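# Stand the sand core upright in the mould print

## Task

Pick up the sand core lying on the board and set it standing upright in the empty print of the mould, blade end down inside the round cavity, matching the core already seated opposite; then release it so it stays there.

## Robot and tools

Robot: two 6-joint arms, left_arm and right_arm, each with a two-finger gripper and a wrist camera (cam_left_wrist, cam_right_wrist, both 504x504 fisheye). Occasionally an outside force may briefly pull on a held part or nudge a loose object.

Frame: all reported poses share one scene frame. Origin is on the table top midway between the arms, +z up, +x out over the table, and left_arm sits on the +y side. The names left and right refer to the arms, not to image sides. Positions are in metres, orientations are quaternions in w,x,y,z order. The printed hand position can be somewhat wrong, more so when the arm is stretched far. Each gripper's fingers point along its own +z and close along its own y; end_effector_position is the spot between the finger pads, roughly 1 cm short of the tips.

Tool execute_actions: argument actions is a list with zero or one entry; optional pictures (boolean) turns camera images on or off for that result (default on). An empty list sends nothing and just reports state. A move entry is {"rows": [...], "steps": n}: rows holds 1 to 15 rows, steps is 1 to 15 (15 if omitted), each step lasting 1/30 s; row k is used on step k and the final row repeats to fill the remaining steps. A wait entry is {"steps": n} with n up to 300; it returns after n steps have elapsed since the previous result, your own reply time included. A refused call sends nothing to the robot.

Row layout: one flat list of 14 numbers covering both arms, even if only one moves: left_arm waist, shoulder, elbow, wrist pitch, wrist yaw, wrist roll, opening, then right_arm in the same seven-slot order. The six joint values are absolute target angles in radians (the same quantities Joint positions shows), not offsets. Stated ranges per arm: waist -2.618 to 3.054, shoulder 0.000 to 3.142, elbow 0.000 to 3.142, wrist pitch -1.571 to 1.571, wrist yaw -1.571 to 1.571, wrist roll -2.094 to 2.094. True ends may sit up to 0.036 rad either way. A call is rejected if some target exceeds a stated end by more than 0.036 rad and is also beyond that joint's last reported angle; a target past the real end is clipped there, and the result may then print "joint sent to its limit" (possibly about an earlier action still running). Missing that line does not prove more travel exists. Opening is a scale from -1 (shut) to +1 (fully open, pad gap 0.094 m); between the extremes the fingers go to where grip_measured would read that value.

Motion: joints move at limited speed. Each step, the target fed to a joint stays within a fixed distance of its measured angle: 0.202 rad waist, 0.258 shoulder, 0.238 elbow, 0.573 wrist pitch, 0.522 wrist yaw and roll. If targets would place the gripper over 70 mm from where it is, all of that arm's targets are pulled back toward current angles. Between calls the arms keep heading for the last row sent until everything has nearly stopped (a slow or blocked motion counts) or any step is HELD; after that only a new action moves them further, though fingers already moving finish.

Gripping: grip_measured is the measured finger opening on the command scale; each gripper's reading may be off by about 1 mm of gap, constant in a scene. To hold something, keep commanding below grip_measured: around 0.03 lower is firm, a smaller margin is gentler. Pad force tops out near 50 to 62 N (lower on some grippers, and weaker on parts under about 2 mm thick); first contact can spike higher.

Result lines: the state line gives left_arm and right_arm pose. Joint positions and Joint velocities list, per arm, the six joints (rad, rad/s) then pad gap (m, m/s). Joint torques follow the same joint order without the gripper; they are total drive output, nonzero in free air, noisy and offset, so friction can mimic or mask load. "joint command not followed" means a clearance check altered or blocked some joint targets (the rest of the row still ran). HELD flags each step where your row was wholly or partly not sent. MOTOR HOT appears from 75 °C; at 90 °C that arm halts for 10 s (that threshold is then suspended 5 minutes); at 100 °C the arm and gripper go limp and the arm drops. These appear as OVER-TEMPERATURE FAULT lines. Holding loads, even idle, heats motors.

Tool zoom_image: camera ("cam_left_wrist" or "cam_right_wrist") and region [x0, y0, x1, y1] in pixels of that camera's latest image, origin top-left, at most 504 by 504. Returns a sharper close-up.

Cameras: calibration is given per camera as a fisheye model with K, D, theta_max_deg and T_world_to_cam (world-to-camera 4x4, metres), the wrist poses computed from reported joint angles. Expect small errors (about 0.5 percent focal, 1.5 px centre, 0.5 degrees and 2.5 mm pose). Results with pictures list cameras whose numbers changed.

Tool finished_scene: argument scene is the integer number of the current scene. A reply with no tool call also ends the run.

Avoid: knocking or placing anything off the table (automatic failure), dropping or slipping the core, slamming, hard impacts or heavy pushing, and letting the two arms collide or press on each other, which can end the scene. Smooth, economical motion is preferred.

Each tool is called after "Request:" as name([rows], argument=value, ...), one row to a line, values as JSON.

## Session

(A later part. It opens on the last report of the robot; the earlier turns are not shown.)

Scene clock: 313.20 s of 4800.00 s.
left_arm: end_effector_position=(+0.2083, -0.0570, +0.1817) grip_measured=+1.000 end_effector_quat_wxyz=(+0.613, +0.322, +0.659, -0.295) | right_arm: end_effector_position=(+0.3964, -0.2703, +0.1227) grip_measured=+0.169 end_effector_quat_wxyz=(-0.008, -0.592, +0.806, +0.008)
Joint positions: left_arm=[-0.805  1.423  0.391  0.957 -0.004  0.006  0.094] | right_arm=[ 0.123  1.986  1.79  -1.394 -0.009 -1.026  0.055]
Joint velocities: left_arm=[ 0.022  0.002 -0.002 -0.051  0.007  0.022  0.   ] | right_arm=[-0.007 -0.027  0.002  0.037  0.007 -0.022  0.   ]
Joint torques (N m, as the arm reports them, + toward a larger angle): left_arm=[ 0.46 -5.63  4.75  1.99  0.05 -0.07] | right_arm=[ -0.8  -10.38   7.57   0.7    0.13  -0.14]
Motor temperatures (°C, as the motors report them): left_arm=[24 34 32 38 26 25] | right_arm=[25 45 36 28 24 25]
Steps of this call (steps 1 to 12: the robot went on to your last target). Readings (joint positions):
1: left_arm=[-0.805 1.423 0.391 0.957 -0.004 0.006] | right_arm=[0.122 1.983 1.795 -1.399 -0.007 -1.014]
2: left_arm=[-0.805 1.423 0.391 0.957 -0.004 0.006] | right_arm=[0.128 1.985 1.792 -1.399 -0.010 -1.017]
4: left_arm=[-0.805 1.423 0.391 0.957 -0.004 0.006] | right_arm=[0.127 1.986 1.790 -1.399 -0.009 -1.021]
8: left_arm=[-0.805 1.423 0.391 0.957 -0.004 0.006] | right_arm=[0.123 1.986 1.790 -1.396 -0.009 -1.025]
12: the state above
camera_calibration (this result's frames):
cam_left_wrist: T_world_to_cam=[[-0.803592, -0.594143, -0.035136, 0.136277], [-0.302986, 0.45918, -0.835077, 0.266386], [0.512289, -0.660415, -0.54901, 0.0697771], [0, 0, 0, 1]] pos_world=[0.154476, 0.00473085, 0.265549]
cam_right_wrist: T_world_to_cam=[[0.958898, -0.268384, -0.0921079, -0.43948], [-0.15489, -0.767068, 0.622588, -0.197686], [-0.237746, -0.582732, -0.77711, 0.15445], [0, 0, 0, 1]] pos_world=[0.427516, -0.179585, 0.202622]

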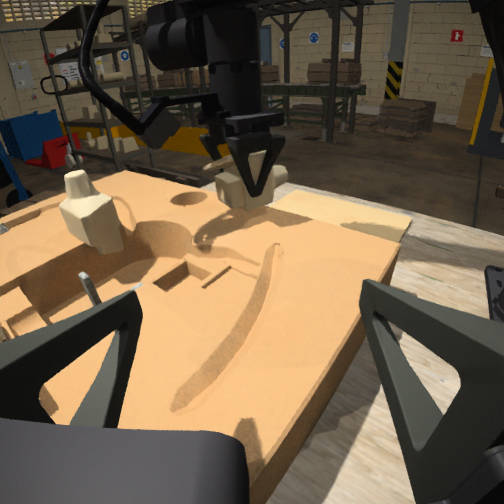

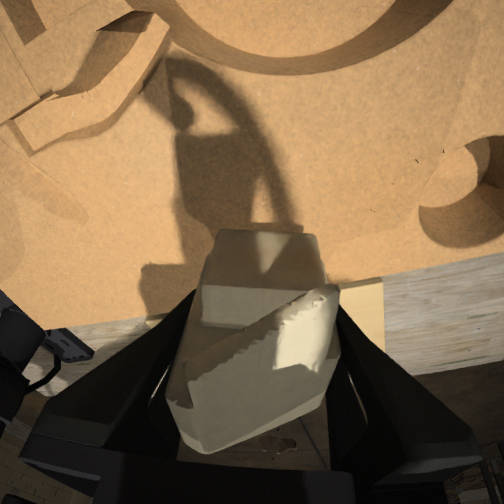

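Request:
execute_actions([
  {"rows": [[-0.8,1.42,0.38,0.97,0,0,1,0.11,1.98,1.79,-1.38,0,-1.035,0.135],[-0.8,1.42,0.38,0.97,0,0,1,0.105,1.98,1.79,-1.372,0,-1.035,0.135],[-0.8,1.42,0.38,0.97,0,0,1,0.10,1.98,1.79,-1.365,0,-1.035,0.135],[-0.8,1.42,0.38,0.97,0,0,1,0.095,1.98,1.788,-1.36,0,-1.035,0.135],[-0.8,1.42,0.38,0.97,0,0,1,0.09,1.98,1.785,-1.355,0,-1.035,0.135],[-0.8,1.42,0.38,0.97,0,0,1,0.09,1.98,1.782,-1.35,0,-1.035,0.135],[-0.8,1.42,0.38,0.97,0,0,1,0.09,1.98,1.779,-1.346,0,-1.035,0.135],[-0.8,1.42,0.38,0.97,0,0,1,0.09,1.98,1.776,-1.343,0,-1.035,0.135],[-0.8,1.42,0.38,0.97,0,0,1,0.09,1.98,1.773,-1.34,0,-1.035,0.135],[-0.8,1.42,0.38,0.97,0,0,1,0.09,1.98,1.77,-1.337,0,-1.035,0.135],[-0.8,1.42,0.38,0.97,0,0,1,0.09,1.98,1.767,-1.334,0,-1.035,0.135],[-0.8,1.42,0.38,0.97,0,0,1,0.09,1.98,1.764,-1.332,0,-1.035,0.135],[-0.8,1.42,0.38,0.97,0,0,1,0.09,1.98,1.761,-1.33,0,-1.035,0.135],[-0.8,1.42,0.38,0.97,0,0,1,0.09,1.98,1.758,-1.33,0,-1.035,0.135],[-0.8,1.42,0.38,0.97,0,0,1,0.09,1.98,1.755,-1.33,0,-1.035,0.135]], "steps": 15},
], pictures=false)

Request:
execute_actions([
  {"steps": 12},
])

Scene clock: 336.90 s of 4800.00 s.
left_arm: end_effector_position=(+0.2083, -0.0570, +0.1817) grip_measured=+1.000 end_effector_quat_wxyz=(+0.613, +0.322, +0.659, -0.295) | right_arm: end_effector_position=(+0.4053, -0.2792, +0.1160) grip_measured=+0.169 end_effector_quat_wxyz=(+0.004, -0.581, +0.814, +0.002)
Joint positions: left_arm=[-0.805  1.423  0.391  0.957 -0.004  0.006  0.094] | right_arm=[ 0.096  1.986  1.763 -1.342 -0.006 -1.028  0.055]
Joint velocities: left_arm=[-0.002  0.002  0.002  0.051 -0.022  0.022  0.   ] | right_arm=[ 0.002 -0.012 -0.085  0.051  0.007  0.081 -0.   ]
Joint torques (N m, as the arm reports them, + toward a larger angle): left_arm=[ 0.44 -5.63  4.73  2.    0.04 -0.07] | right_arm=[ -0.54 -10.45   7.16   0.74   0.08  -0.13]
Motor temperatures (°C, as the motors report them): left_arm=[24 34 31 38 26 25] | right_arm=[25 43 35 28 24 25]
Steps of this call (steps 1 to 30: the robot went on to your last target; steps 31 to 90: nothing new was sent; then 20.20 s passed at rest; steps 91 to 105: all 15 steps of this action). Readings (joint positions):
91: left_arm=[-0.805 1.423 0.391 0.957 -0.004 0.006] | right_arm=[0.123 1.986 1.790 -1.393 -0.009 -1.028]
92: left_arm=[-0.805 1.423 0.391 0.957 -0.004 0.006] | right_arm=[0.123 1.986 1.790 -1.391 -0.009 -1.028]
94: left_arm=[-0.805 1.423 0.391 0.957 -0.004 0.006] | right_arm=[0.118 1.986 1.790 -1.385 -0.009 -1.028]
98: left_arm=[-0.805 1.423 0.391 0.957 -0.004 0.006] | right_arm=[0.101 1.986 1.788 -1.365 -0.008 -1.028]
105: the state above

Scene clock: 337.30 s of 4800.00 s.
left_arm: end_effector_position=(+0.2083, -0.0570, +0.1817) grip_measured=+1.000 end_effector_quat_wxyz=(+0.613, +0.322, +0.659, -0.295) | right_arm: end_effector_position=(+0.4053, -0.2792, +0.1145) grip_measured=+0.169 end_effector_quat_wxyz=(+0.004, -0.581, +0.814, +0.002)
Joint positions: left_arm=[-0.805  1.423  0.391  0.957 -0.004  0.006  0.094] | right_arm=[ 0.096  1.986  1.758 -1.336 -0.006 -1.028  0.055]
Joint velocities: left_arm=[-0.007  0.007 -0.017 -0.007 -0.051 -0.037  0.   ] | right_arm=[ 0.007  0.002 -0.007 -0.081 -0.081  0.007  0.001]
Joint torques (N m, as the arm reports them, + toward a larger angle): left_arm=[ 0.45 -5.65  4.74  1.99  0.05 -0.07] | right_arm=[ -0.53 -10.3    7.22   0.7    0.06  -0.14]
Motor temperatures (°C, as the motors report them): left_arm=[24 34 31 38 26 25] | right_arm=[25 43 35 28 24 25]
Steps of this call (steps 1 to 12: the robot went on to your last target). Readings (joint positions):
1: left_arm=[-0.805 1.423 0.391 0.957 -0.004 0.006] | right_arm=[0.096 1.986 1.761 -1.341 -0.006 -1.028]
2: left_arm=[-0.805 1.423 0.391 0.957 -0.004 0.006] | right_arm=[0.096 1.986 1.759 -1.341 -0.006 -1.028]
4: left_arm=[-0.805 1.423 0.391 0.957 -0.004 0.006] | right_arm=[0.096 1.986 1.758 -1.340 -0.006 -1.028]
8: left_arm=[-0.805 1.423 0.391 0.957 -0.004 0.006] | right_arm=[0.096 1.986 1.758 -1.338 -0.006 -1.028]
12: the state above
camera_calibration (this result's frames):
cam_left_wrist: T_world_to_cam=[[-0.803592, -0.594143, -0.035136, 0.136277], [-0.302986, 0.45918, -0.835077, 0.266386], [0.512289, -0.660415, -0.54901, 0.0697771], [0, 0, 0, 1]] pos_world=[0.154476, 0.00473085, 0.265549]
cam_right_wrist: T_world_to_cam=[[0.953668, -0.292892, -0.0687806, -0.458486], [-0.190488, -0.764774, 0.615495, -0.182156], [-0.232875, -0.573876, -0.785134, 0.146496], [0, 0, 0, 1]] pos_world=[0.43666, -0.189525, 0.1956]

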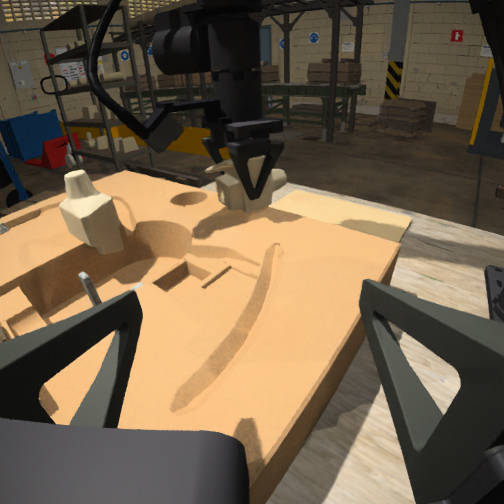

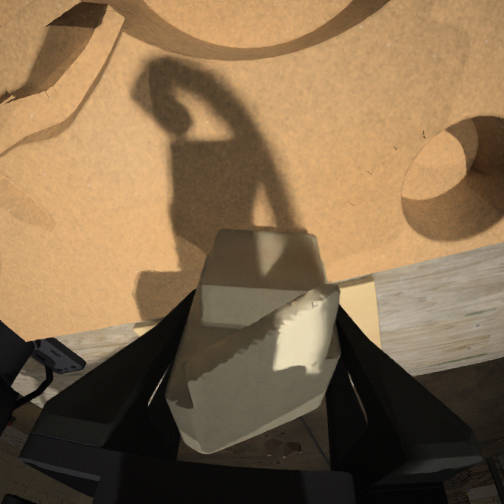

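No contact yet, so I'll lower by about 5 mm more.

Request:
execute_actions([
  {"rows": [[-0.8,1.42,0.38,0.97,0,0,1,0.09,1.98,1.752,-1.328,0,-1.035,0.135],[-0.8,1.42,0.38,0.97,0,0,1,0.09,1.98,1.75,-1.326,0,-1.035,0.135],[-0.8,1.42,0.38,0.97,0,0,1,0.09,1.98,1.748,-1.324,0,-1.035,0.135],[-0.8,1.42,0.38,0.97,0,0,1,0.09,1.98,1.746,-1.322,0,-1.035,0.135],[-0.8,1.42,0.38,0.97,0,0,1,0.09,1.98,1.744,-1.32,0,-1.035,0.135],[-0.8,1.42,0.38,0.97,0,0,1,0.09,1.98,1.742,-1.318,0,-1.035,0.135],[-0.8,1.42,0.38,0.97,0,0,1,0.09,1.98,1.74,-1.316,0,-1.035,0.135],[-0.8,1.42,0.38,0.97,0,0,1,0.09,1.98,1.738,-1.315,0,-1.035,0.135],[-0.8,1.42,0.38,0.97,0,0,1,0.09,1.98,1.736,-1.315,0,-1.035,0.135],[-0.8,1.42,0.38,0.97,0,0,1,0.09,1.98,1.734,-1.315,0,-1.035,0.135]], "steps": 15},
])

Request:
zoom_image(camera="cam_left_wrist", region=[190, 140, 310, 240])

Scene clock: 351.00 s of 4800.00 s.
left_arm: end_effector_position=(+0.2083, -0.0570, +0.1817) grip_measured=+1.000 end_effector_quat_wxyz=(+0.613, +0.322, +0.659, -0.295) | right_arm: end_effector_position=(+0.4046, -0.2795, +0.1102) grip_measured=+0.169 end_effector_quat_wxyz=(+0.002, -0.582, +0.814, +0.002)
Joint positions: left_arm=[-0.805  1.423  0.391  0.957 -0.004  0.006  0.094] | right_arm=[ 0.096  1.986  1.74  -1.322 -0.005 -1.028  0.055]
Joint velocities: left_arm=[-0.002  0.002 -0.002 -0.037 -0.007 -0.066  0.   ] | right_arm=[ 0.022 -0.007 -0.002 -0.066  0.022 -0.022  0.   ]
Joint torques (N m, as the arm reports them, + toward a larger angle): left_arm=[ 0.44 -5.62  4.74  1.99  0.05 -0.07] | right_arm=[ -0.72 -10.39   6.86   0.76   0.08  -0.13]
Motor temperatures (°C, as the motors report them): left_arm=[24 34 31 38 26 25] | right_arm=[25 43 35 28 24 25]
Steps of this call (steps 1 to 15: the robot went on to your last target; steps 16 to 90: nothing new was sent; then 10.20 s passed at rest; steps 91 to 105: all 15 steps of this action). Readings (joint positions):
91: left_arm=[-0.805 1.423 0.391 0.957 -0.004 0.006] | right_arm=[0.096 1.986 1.758 -1.336 -0.006 -1.028]
92: left_arm=[-0.805 1.423 0.391 0.957 -0.004 0.006] | right_arm=[0.096 1.986 1.758 -1.335 -0.006 -1.028]
94: left_arm=[-0.805 1.423 0.391 0.957 -0.004 0.006] | right_arm=[0.096 1.986 1.758 -1.334 -0.006 -1.028]
98: left_arm=[-0.805 1.423 0.391 0.957 -0.004 0.006] | right_arm=[0.096 1.986 1.747 -1.325 -0.006 -1.028]
105: the state above
camera_calibration (this result's frames):
cam_left_wrist: T_world_to_cam=[[-0.803592, -0.594143, -0.035136, 0.136277], [-0.302986, 0.45918, -0.835077, 0.266386], [0.512289, -0.660415, -0.54901, 0.0697771], [0, 0, 0, 1]] pos_world=[0.154476, 0.00473085, 0.265549]
cam_right_wrist: T_world_to_cam=[[0.953582, -0.292629, -0.0710609, -0.45784], [-0.188461, -0.763988, 0.617094, -0.180621], [-0.234869, -0.575057, -0.783674, 0.143079], [0, 0, 0, 1]] pos_world=[0.436153, -0.189691, 0.191053]

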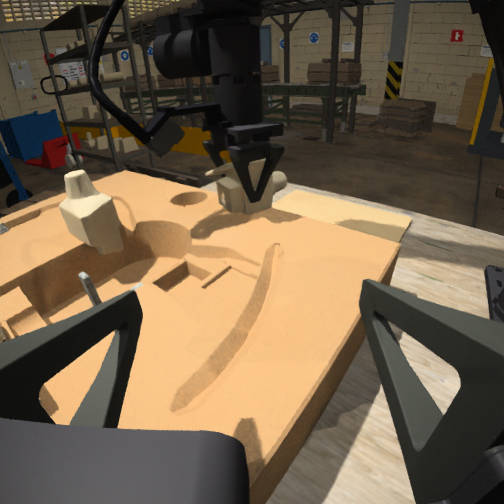

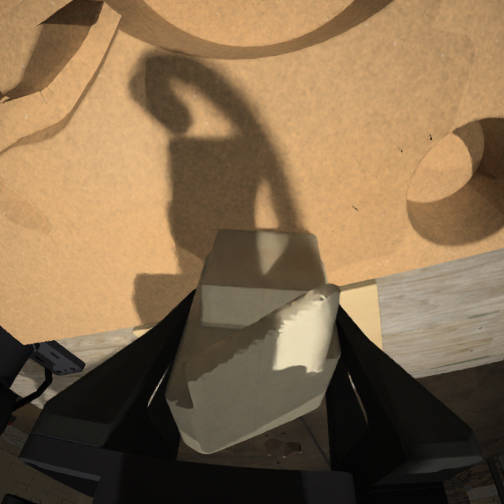

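Region (190, 140, 310, 240) of cam_left_wrist's 504x504 image, scaled by 4.200, with more detail than that image has.

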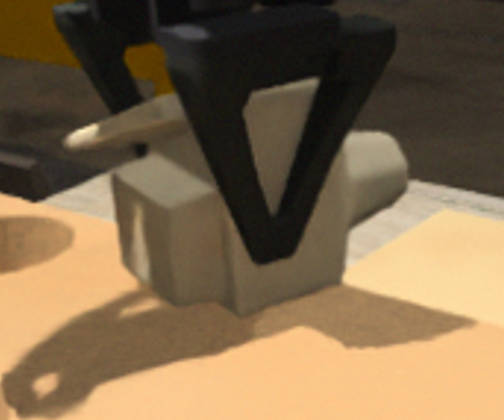

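Request:
execute_actions([
  {"rows": [[-0.8,1.42,0.38,0.97,0,0,1,0.09,1.98,1.738,-1.32,0,-1.035,0.16],[-0.8,1.42,0.38,0.97,0,0,1,0.09,1.98,1.74,-1.32,0,-1.035,0.19],[-0.8,1.42,0.38,0.97,0,0,1,0.09,1.98,1.74,-1.32,0,-1.035,0.24],[-0.8,1.42,0.38,0.97,0,0,1,0.09,1.98,1.74,-1.33,0,-1.035,0.32],[-0.8,1.42,0.38,0.97,0,0,1,0.09,1.98,1.74,-1.35,0,-1.035,0.45],[-0.8,1.42,0.38,0.97,0,0,1,0.09,1.98,1.75,-1.38,0,-1.035,0.6],[-0.8,1.42,0.38,0.97,0,0,1,0.09,1.98,1.77,-1.41,0,-1.035,0.75],[-0.8,1.42,0.38,0.97,0,0,1,0.09,1.98,1.80,-1.44,0,-1.035,0.9],[-0.8,1.42,0.38,0.97,0,0,1,0.09,1.98,1.835,-1.47,0,-1.035,1],[-0.8,1.42,0.38,0.97,0,0,1,0.09,1.98,1.87,-1.50,0,-1.035,1],[-0.8,1.42,0.38,0.97,0,0,1,0.09,1.98,1.905,-1.53,0,-1.035,1],[-0.8,1.42,0.38,0.97,0,0,1,0.09,1.98,1.94,-1.55,0,-1.035,1],[-0.8,1.42,0.38,0.97,0,0,1,0.09,1.98,1.975,-1.565,0,-1.035,1],[-0.8,1.42,0.38,0.97,0,0,1,0.09,1.97,2.0,-1.565,0,-1.035,1],[-0.8,1.42,0.38,0.97,0,0,1,0.09,1.96,2.02,-1.565,0,-1.035,1]], "steps": 15},
], pictures=false)

Request:
execute_actions([
  {"steps": 10},
])

Scene clock: 383.30 s of 4800.00 s.
left_arm: end_effector_position=(+0.2083, -0.0570, +0.1817) grip_measured=+1.000 end_effector_quat_wxyz=(+0.613, +0.322, +0.659, -0.295) | right_arm: end_effector_position=(+0.4099, -0.2784, +0.1655) grip_measured=+1.000 end_effector_quat_wxyz=(+0.023, -0.582, +0.813, -0.007)
Joint positions: left_arm=[-0.805  1.423  0.391  0.957 -0.004  0.006  0.094] | right_arm=[ 0.096  1.986  1.959 -1.496 -0.005 -1.028  0.094]
Joint velocities: left_arm=[-0.007 -0.007  0.007 -0.066 -0.007  0.007  0.   ] | right_arm=[ 0.002 -0.051  0.808 -0.256  0.022 -0.037  0.   ]
Joint torques (N m, as the arm reports them, + toward a larger angle): left_arm=[ 0.46 -5.62  4.73  1.99  0.05 -0.07] | right_arm=[ -0.57 -11.47   8.38   0.45   0.1   -0.13]
Motor temperatures (°C, as the motors report them): left_arm=[24 34 31 39 26 25] | right_arm=[25 43 35 27 24 25]
Steps of this call (steps 1 to 15: the robot went on to your last target; steps 16 to 90: nothing new was sent; then 28.80 s passed at rest; steps 91 to 105: all 15 steps of this action). Readings (joint positions):
91: left_arm=[-0.805 1.423 0.391 0.957 -0.004 0.006] | right_arm=[0.096 1.986 1.740 -1.322 -0.005 -1.028]
92: left_arm=[-0.805 1.423 0.391 0.957 -0.004 0.006] | right_arm=[0.096 1.986 1.740 -1.322 -0.005 -1.028]
94: left_arm=[-0.805 1.423 0.391 0.957 -0.004 0.006] | right_arm=[0.096 1.986 1.740 -1.322 -0.005 -1.028]
98: left_arm=[-0.805 1.423 0.391 0.957 -0.004 0.006] | right_arm=[0.096 1.986 1.746 -1.356 -0.005 -1.028]
105: the state above

Scene clock: 383.63 s of 4800.00 s.
left_arm: end_effector_position=(+0.2083, -0.0570, +0.1817) grip_measured=+1.000 end_effector_quat_wxyz=(+0.613, +0.322, +0.659, -0.295) | right_arm: end_effector_position=(+0.4061, -0.2792, +0.1856) grip_measured=+1.000 end_effector_quat_wxyz=(+0.034, -0.581, +0.813, -0.012)
Joint positions: left_arm=[-0.805  1.423  0.391  0.957 -0.004  0.006  0.094] | right_arm=[ 0.096  1.963  2.008 -1.543 -0.005 -1.028  0.094]
Joint velocities: left_arm=[ 0.007  0.002 -0.007 -0.007  0.007  0.022  0.   ] | right_arm=[ 0.002  0.012  0.007 -0.051 -0.139 -0.007  0.   ]
Joint torques (N m, as the arm reports them, + toward a larger angle): left_arm=[ 0.45 -5.62  4.74  1.99  0.05 -0.07] | right_arm=[-0.61 -9.77  8.44  0.65  0.06 -0.12]
Motor temperatures (°C, as the motors report them): left_arm=[24 34 31 39 26 25] | right_arm=[25 43 35 27 24 25]
Steps of this call (steps 1 to 10: the robot went on to your last target). Readings (joint positions):
1: left_arm=[-0.805 1.423 0.391 0.957 -0.004 0.006] | right_arm=[0.096 1.981 1.982 -1.502 -0.005 -1.028]
2: left_arm=[-0.805 1.423 0.391 0.957 -0.004 0.006] | right_arm=[0.096 1.975 1.996 -1.507 -0.005 -1.028]
4: left_arm=[-0.805 1.423 0.391 0.957 -0.004 0.006] | right_arm=[0.096 1.965 2.007 -1.519 -0.005 -1.028]
8: left_arm=[-0.805 1.423 0.391 0.957 -0.004 0.006] | right_arm=[0.096 1.963 2.008 -1.539 -0.005 -1.028]
10: the state above
camera_calibration (this result's frames):
cam_left_wrist: T_world_to_cam=[[-0.803592, -0.594143, -0.035136, 0.136277], [-0.302986, 0.45918, -0.835077, 0.266386], [0.512289, -0.660415, -0.54901, 0.0697771], [0, 0, 0, 1]] pos_world=[0.154476, 0.00473085, 0.265549]
cam_right_wrist: T_world_to_cam=[[0.956459, -0.291694, -0.00999836, -0.466097], [-0.229487, -0.772765, 0.591752, -0.207754], [-0.180337, -0.563692, -0.806058, 0.187859], [0, 0, 0, 1]] pos_world=[0.432004, -0.190608, 0.269704]

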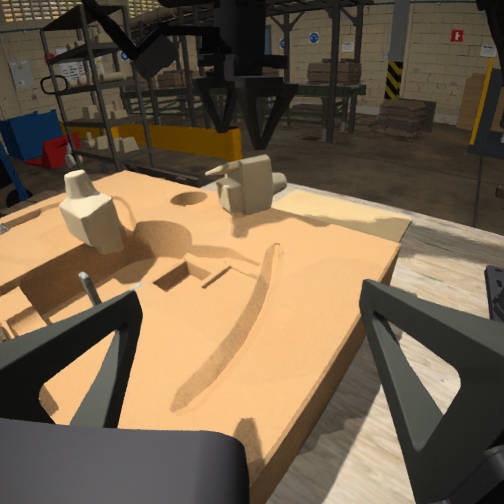

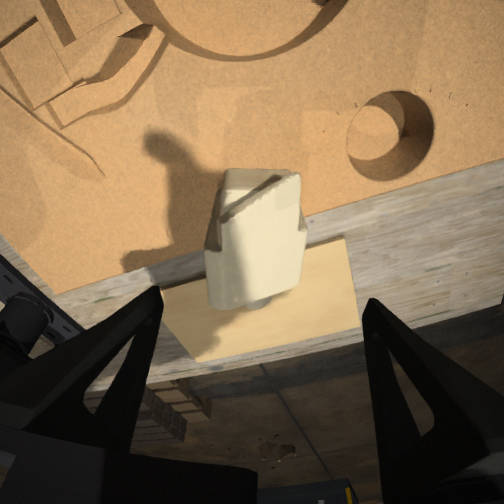

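Request:
execute_actions([
  {"rows": [[-0.8,1.42,0.38,0.97,0,0,1,0.11,1.965,2.02,-1.565,0,-0.95,1],[-0.8,1.42,0.38,0.97,0,0,1,0.135,1.97,2.03,-1.565,0,-0.84,1],[-0.8,1.42,0.38,0.97,0,0,1,0.165,1.975,2.04,-1.565,0,-0.72,1],[-0.8,1.42,0.38,0.97,0,0,1,0.20,1.98,2.05,-1.565,0,-0.60,1],[-0.8,1.42,0.38,0.97,0,0,1,0.235,1.99,2.06,-1.565,0,-0.48,1],[-0.8,1.42,0.38,0.97,0,0,1,0.27,2.0,2.075,-1.565,0,-0.36,1],[-0.8,1.42,0.38,0.97,0,0,1,0.305,2.015,2.09,-1.565,0,-0.24,1],[-0.8,1.42,0.38,0.97,0,0,1,0.34,2.035,2.105,-1.565,0,-0.12,1],[-0.8,1.42,0.38,0.97,0,0,1,0.37,2.06,2.12,-1.565,0,0,1],[-0.8,1.42,0.38,0.97,0,0,1,0.40,2.085,2.135,-1.565,0,0.12,1],[-0.8,1.42,0.38,0.97,0,0,1,0.425,2.11,2.15,-1.565,0,0.24,1],[-0.8,1.42,0.38,0.97,0,0,1,0.445,2.135,2.165,-1.565,0,0.36,1],[-0.8,1.42,0.38,0.97,0,0,1,0.458,2.155,2.175,-1.565,0,0.46,1],[-0.8,1.42,0.38,0.97,0,0,1,0.465,2.17,2.18,-1.565,0,0.53,1],[-0.8,1.42,0.38,0.97,0,0,1,0.468,2.18,2.18,-1.565,0,0.565,1]], "steps": 15},
], pictures=false)

Request:
execute_actions([
  {"steps": 20},
])

Scene clock: 421.63 s of 4800.00 s.
left_arm: end_effector_position=(+0.2083, -0.0570, +0.1817) grip_measured=+1.000 end_effector_quat_wxyz=(+0.613, +0.322, +0.659, -0.295) | right_arm: end_effector_position=(+0.3794, -0.1333, +0.1603) grip_measured=+1.000 end_effector_quat_wxyz=(+0.020, -0.217, +0.976, +0.007)
Joint positions: left_arm=[-0.805  1.423  0.391  0.957 -0.004  0.006  0.094] | right_arm=[ 0.466  2.131  2.157 -1.555  0.001  0.146  0.094]
Joint velocities: left_arm=[-0.002  0.007 -0.007 -0.022 -0.095  0.066  0.   ] | right_arm=[ 0.359  0.618  0.066 -0.037 -0.066  2.733  0.   ]
Joint torques (N m, as the arm reports them, + toward a larger angle): left_arm=[ 0.45 -5.63  4.75  1.99  0.05 -0.07] | right_arm=[ -1.71 -10.07   9.16   0.63   0.09   0.01]
Motor temperatures (°C, as the motors report them): left_arm=[24 33 31 39 26 25] | right_arm=[25 43 36 27 24 25]
Steps of this call (steps 1 to 30: the robot went on to your last target; steps 31 to 90: nothing new was sent; then 34.50 s passed at rest; steps 91 to 105: all 15 steps of this action). Readings (joint positions):
91: left_arm=[-0.805 1.423 0.391 0.957 -0.004 0.006] | right_arm=[0.096 1.963 2.008 -1.550 -0.005 -1.018]
92: left_arm=[-0.805 1.423 0.391 0.957 -0.004 0.006] | right_arm=[0.099 1.963 2.008 -1.550 -0.004 -0.990]
94: left_arm=[-0.805 1.423 0.391 0.957 -0.004 0.006] | right_arm=[0.122 1.964 2.013 -1.552 0.003 -0.882]
98: left_arm=[-0.805 1.423 0.391 0.957 -0.004 0.006] | right_arm=[0.255 1.986 2.063 -1.556 0.007 -0.540]
105: the state above

Scene clock: 422.30 s of 4800.00 s.
left_arm: end_effector_position=(+0.2083, -0.0570, +0.1817) grip_measured=+1.000 end_effector_quat_wxyz=(+0.613, +0.322, +0.659, -0.295) | right_arm: end_effector_position=(+0.3786, -0.1284, +0.1376) grip_measured=+1.000 end_effector_quat_wxyz=(-0.007, -0.020, +1.000, -0.004)
Joint positions: left_arm=[-0.805  1.423  0.391  0.957 -0.004  0.006  0.094] | right_arm=[ 0.476  2.191  2.16  -1.556 -0.001  0.553  0.094]
Joint velocities: left_arm=[ 0.002 -0.012  0.002 -0.007  0.022 -0.095  0.   ] | right_arm=[-0.017 -0.007  0.012  0.007 -0.081  0.037  0.   ]
Joint torques (N m, as the arm reports them, + toward a larger angle): left_arm=[ 0.44 -5.62  4.75  1.99  0.05 -0.07] | right_arm=[ -0.65 -12.26   9.27   0.54   0.02   0.07]
Motor temperatures (°C, as the motors report them): left_arm=[24 33 31 39 26 25] | right_arm=[25 43 36 27 24 25]
Steps of this call (steps 1 to 20: the robot went on to your last target). Readings (joint positions):
1: left_arm=[-0.805 1.423 0.391 0.957 -0.004 0.006] | right_arm=[0.475 2.150 2.157 -1.555 -0.000 0.229]
2: left_arm=[-0.805 1.423 0.391 0.957 -0.004 0.006] | right_arm=[0.479 2.167 2.157 -1.555 -0.001 0.295]
4: left_arm=[-0.805 1.423 0.391 0.957 -0.004 0.006] | right_arm=[0.477 2.187 2.157 -1.555 -0.001 0.390]
8: left_arm=[-0.805 1.423 0.391 0.957 -0.004 0.006] | right_arm=[0.476 2.191 2.160 -1.556 -0.001 0.489]
20: the state above
camera_calibration (this result's frames):
cam_left_wrist: T_world_to_cam=[[-0.803592, -0.594143, -0.035136, 0.136277], [-0.302986, 0.45918, -0.835077, 0.266386], [0.512289, -0.660415, -0.54901, 0.0697771], [0, 0, 0, 1]] pos_world=[0.154476, 0.00473085, 0.265549]
cam_right_wrist: T_world_to_cam=[[0.0701873, -0.995525, -0.0632803, -0.143732], [-0.768212, -0.09441, 0.633196, 0.216297], [-0.636337, 0.00417037, -0.7714, 0.470037], [0, 0, 0, 1]] pos_world=[0.475352, -0.124628, 0.216533]

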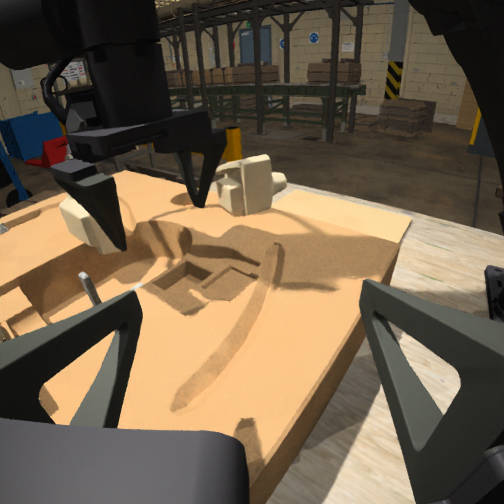

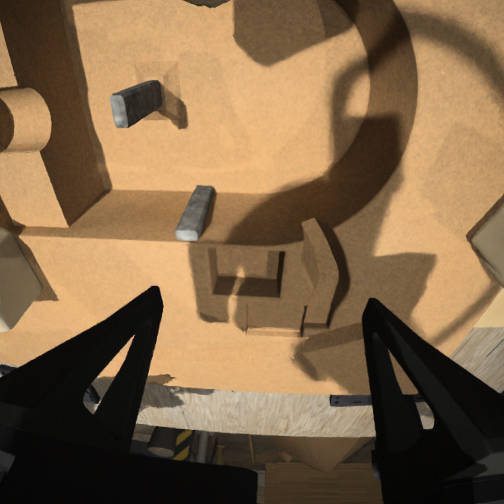

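Request:
zoom_image(camera="cam_right_wrist", region=[170, 200, 350, 350])

Region (170, 200, 350, 350) of cam_right_wrist's 504x504 image, scaled by 2.800, with more detail than that image has.

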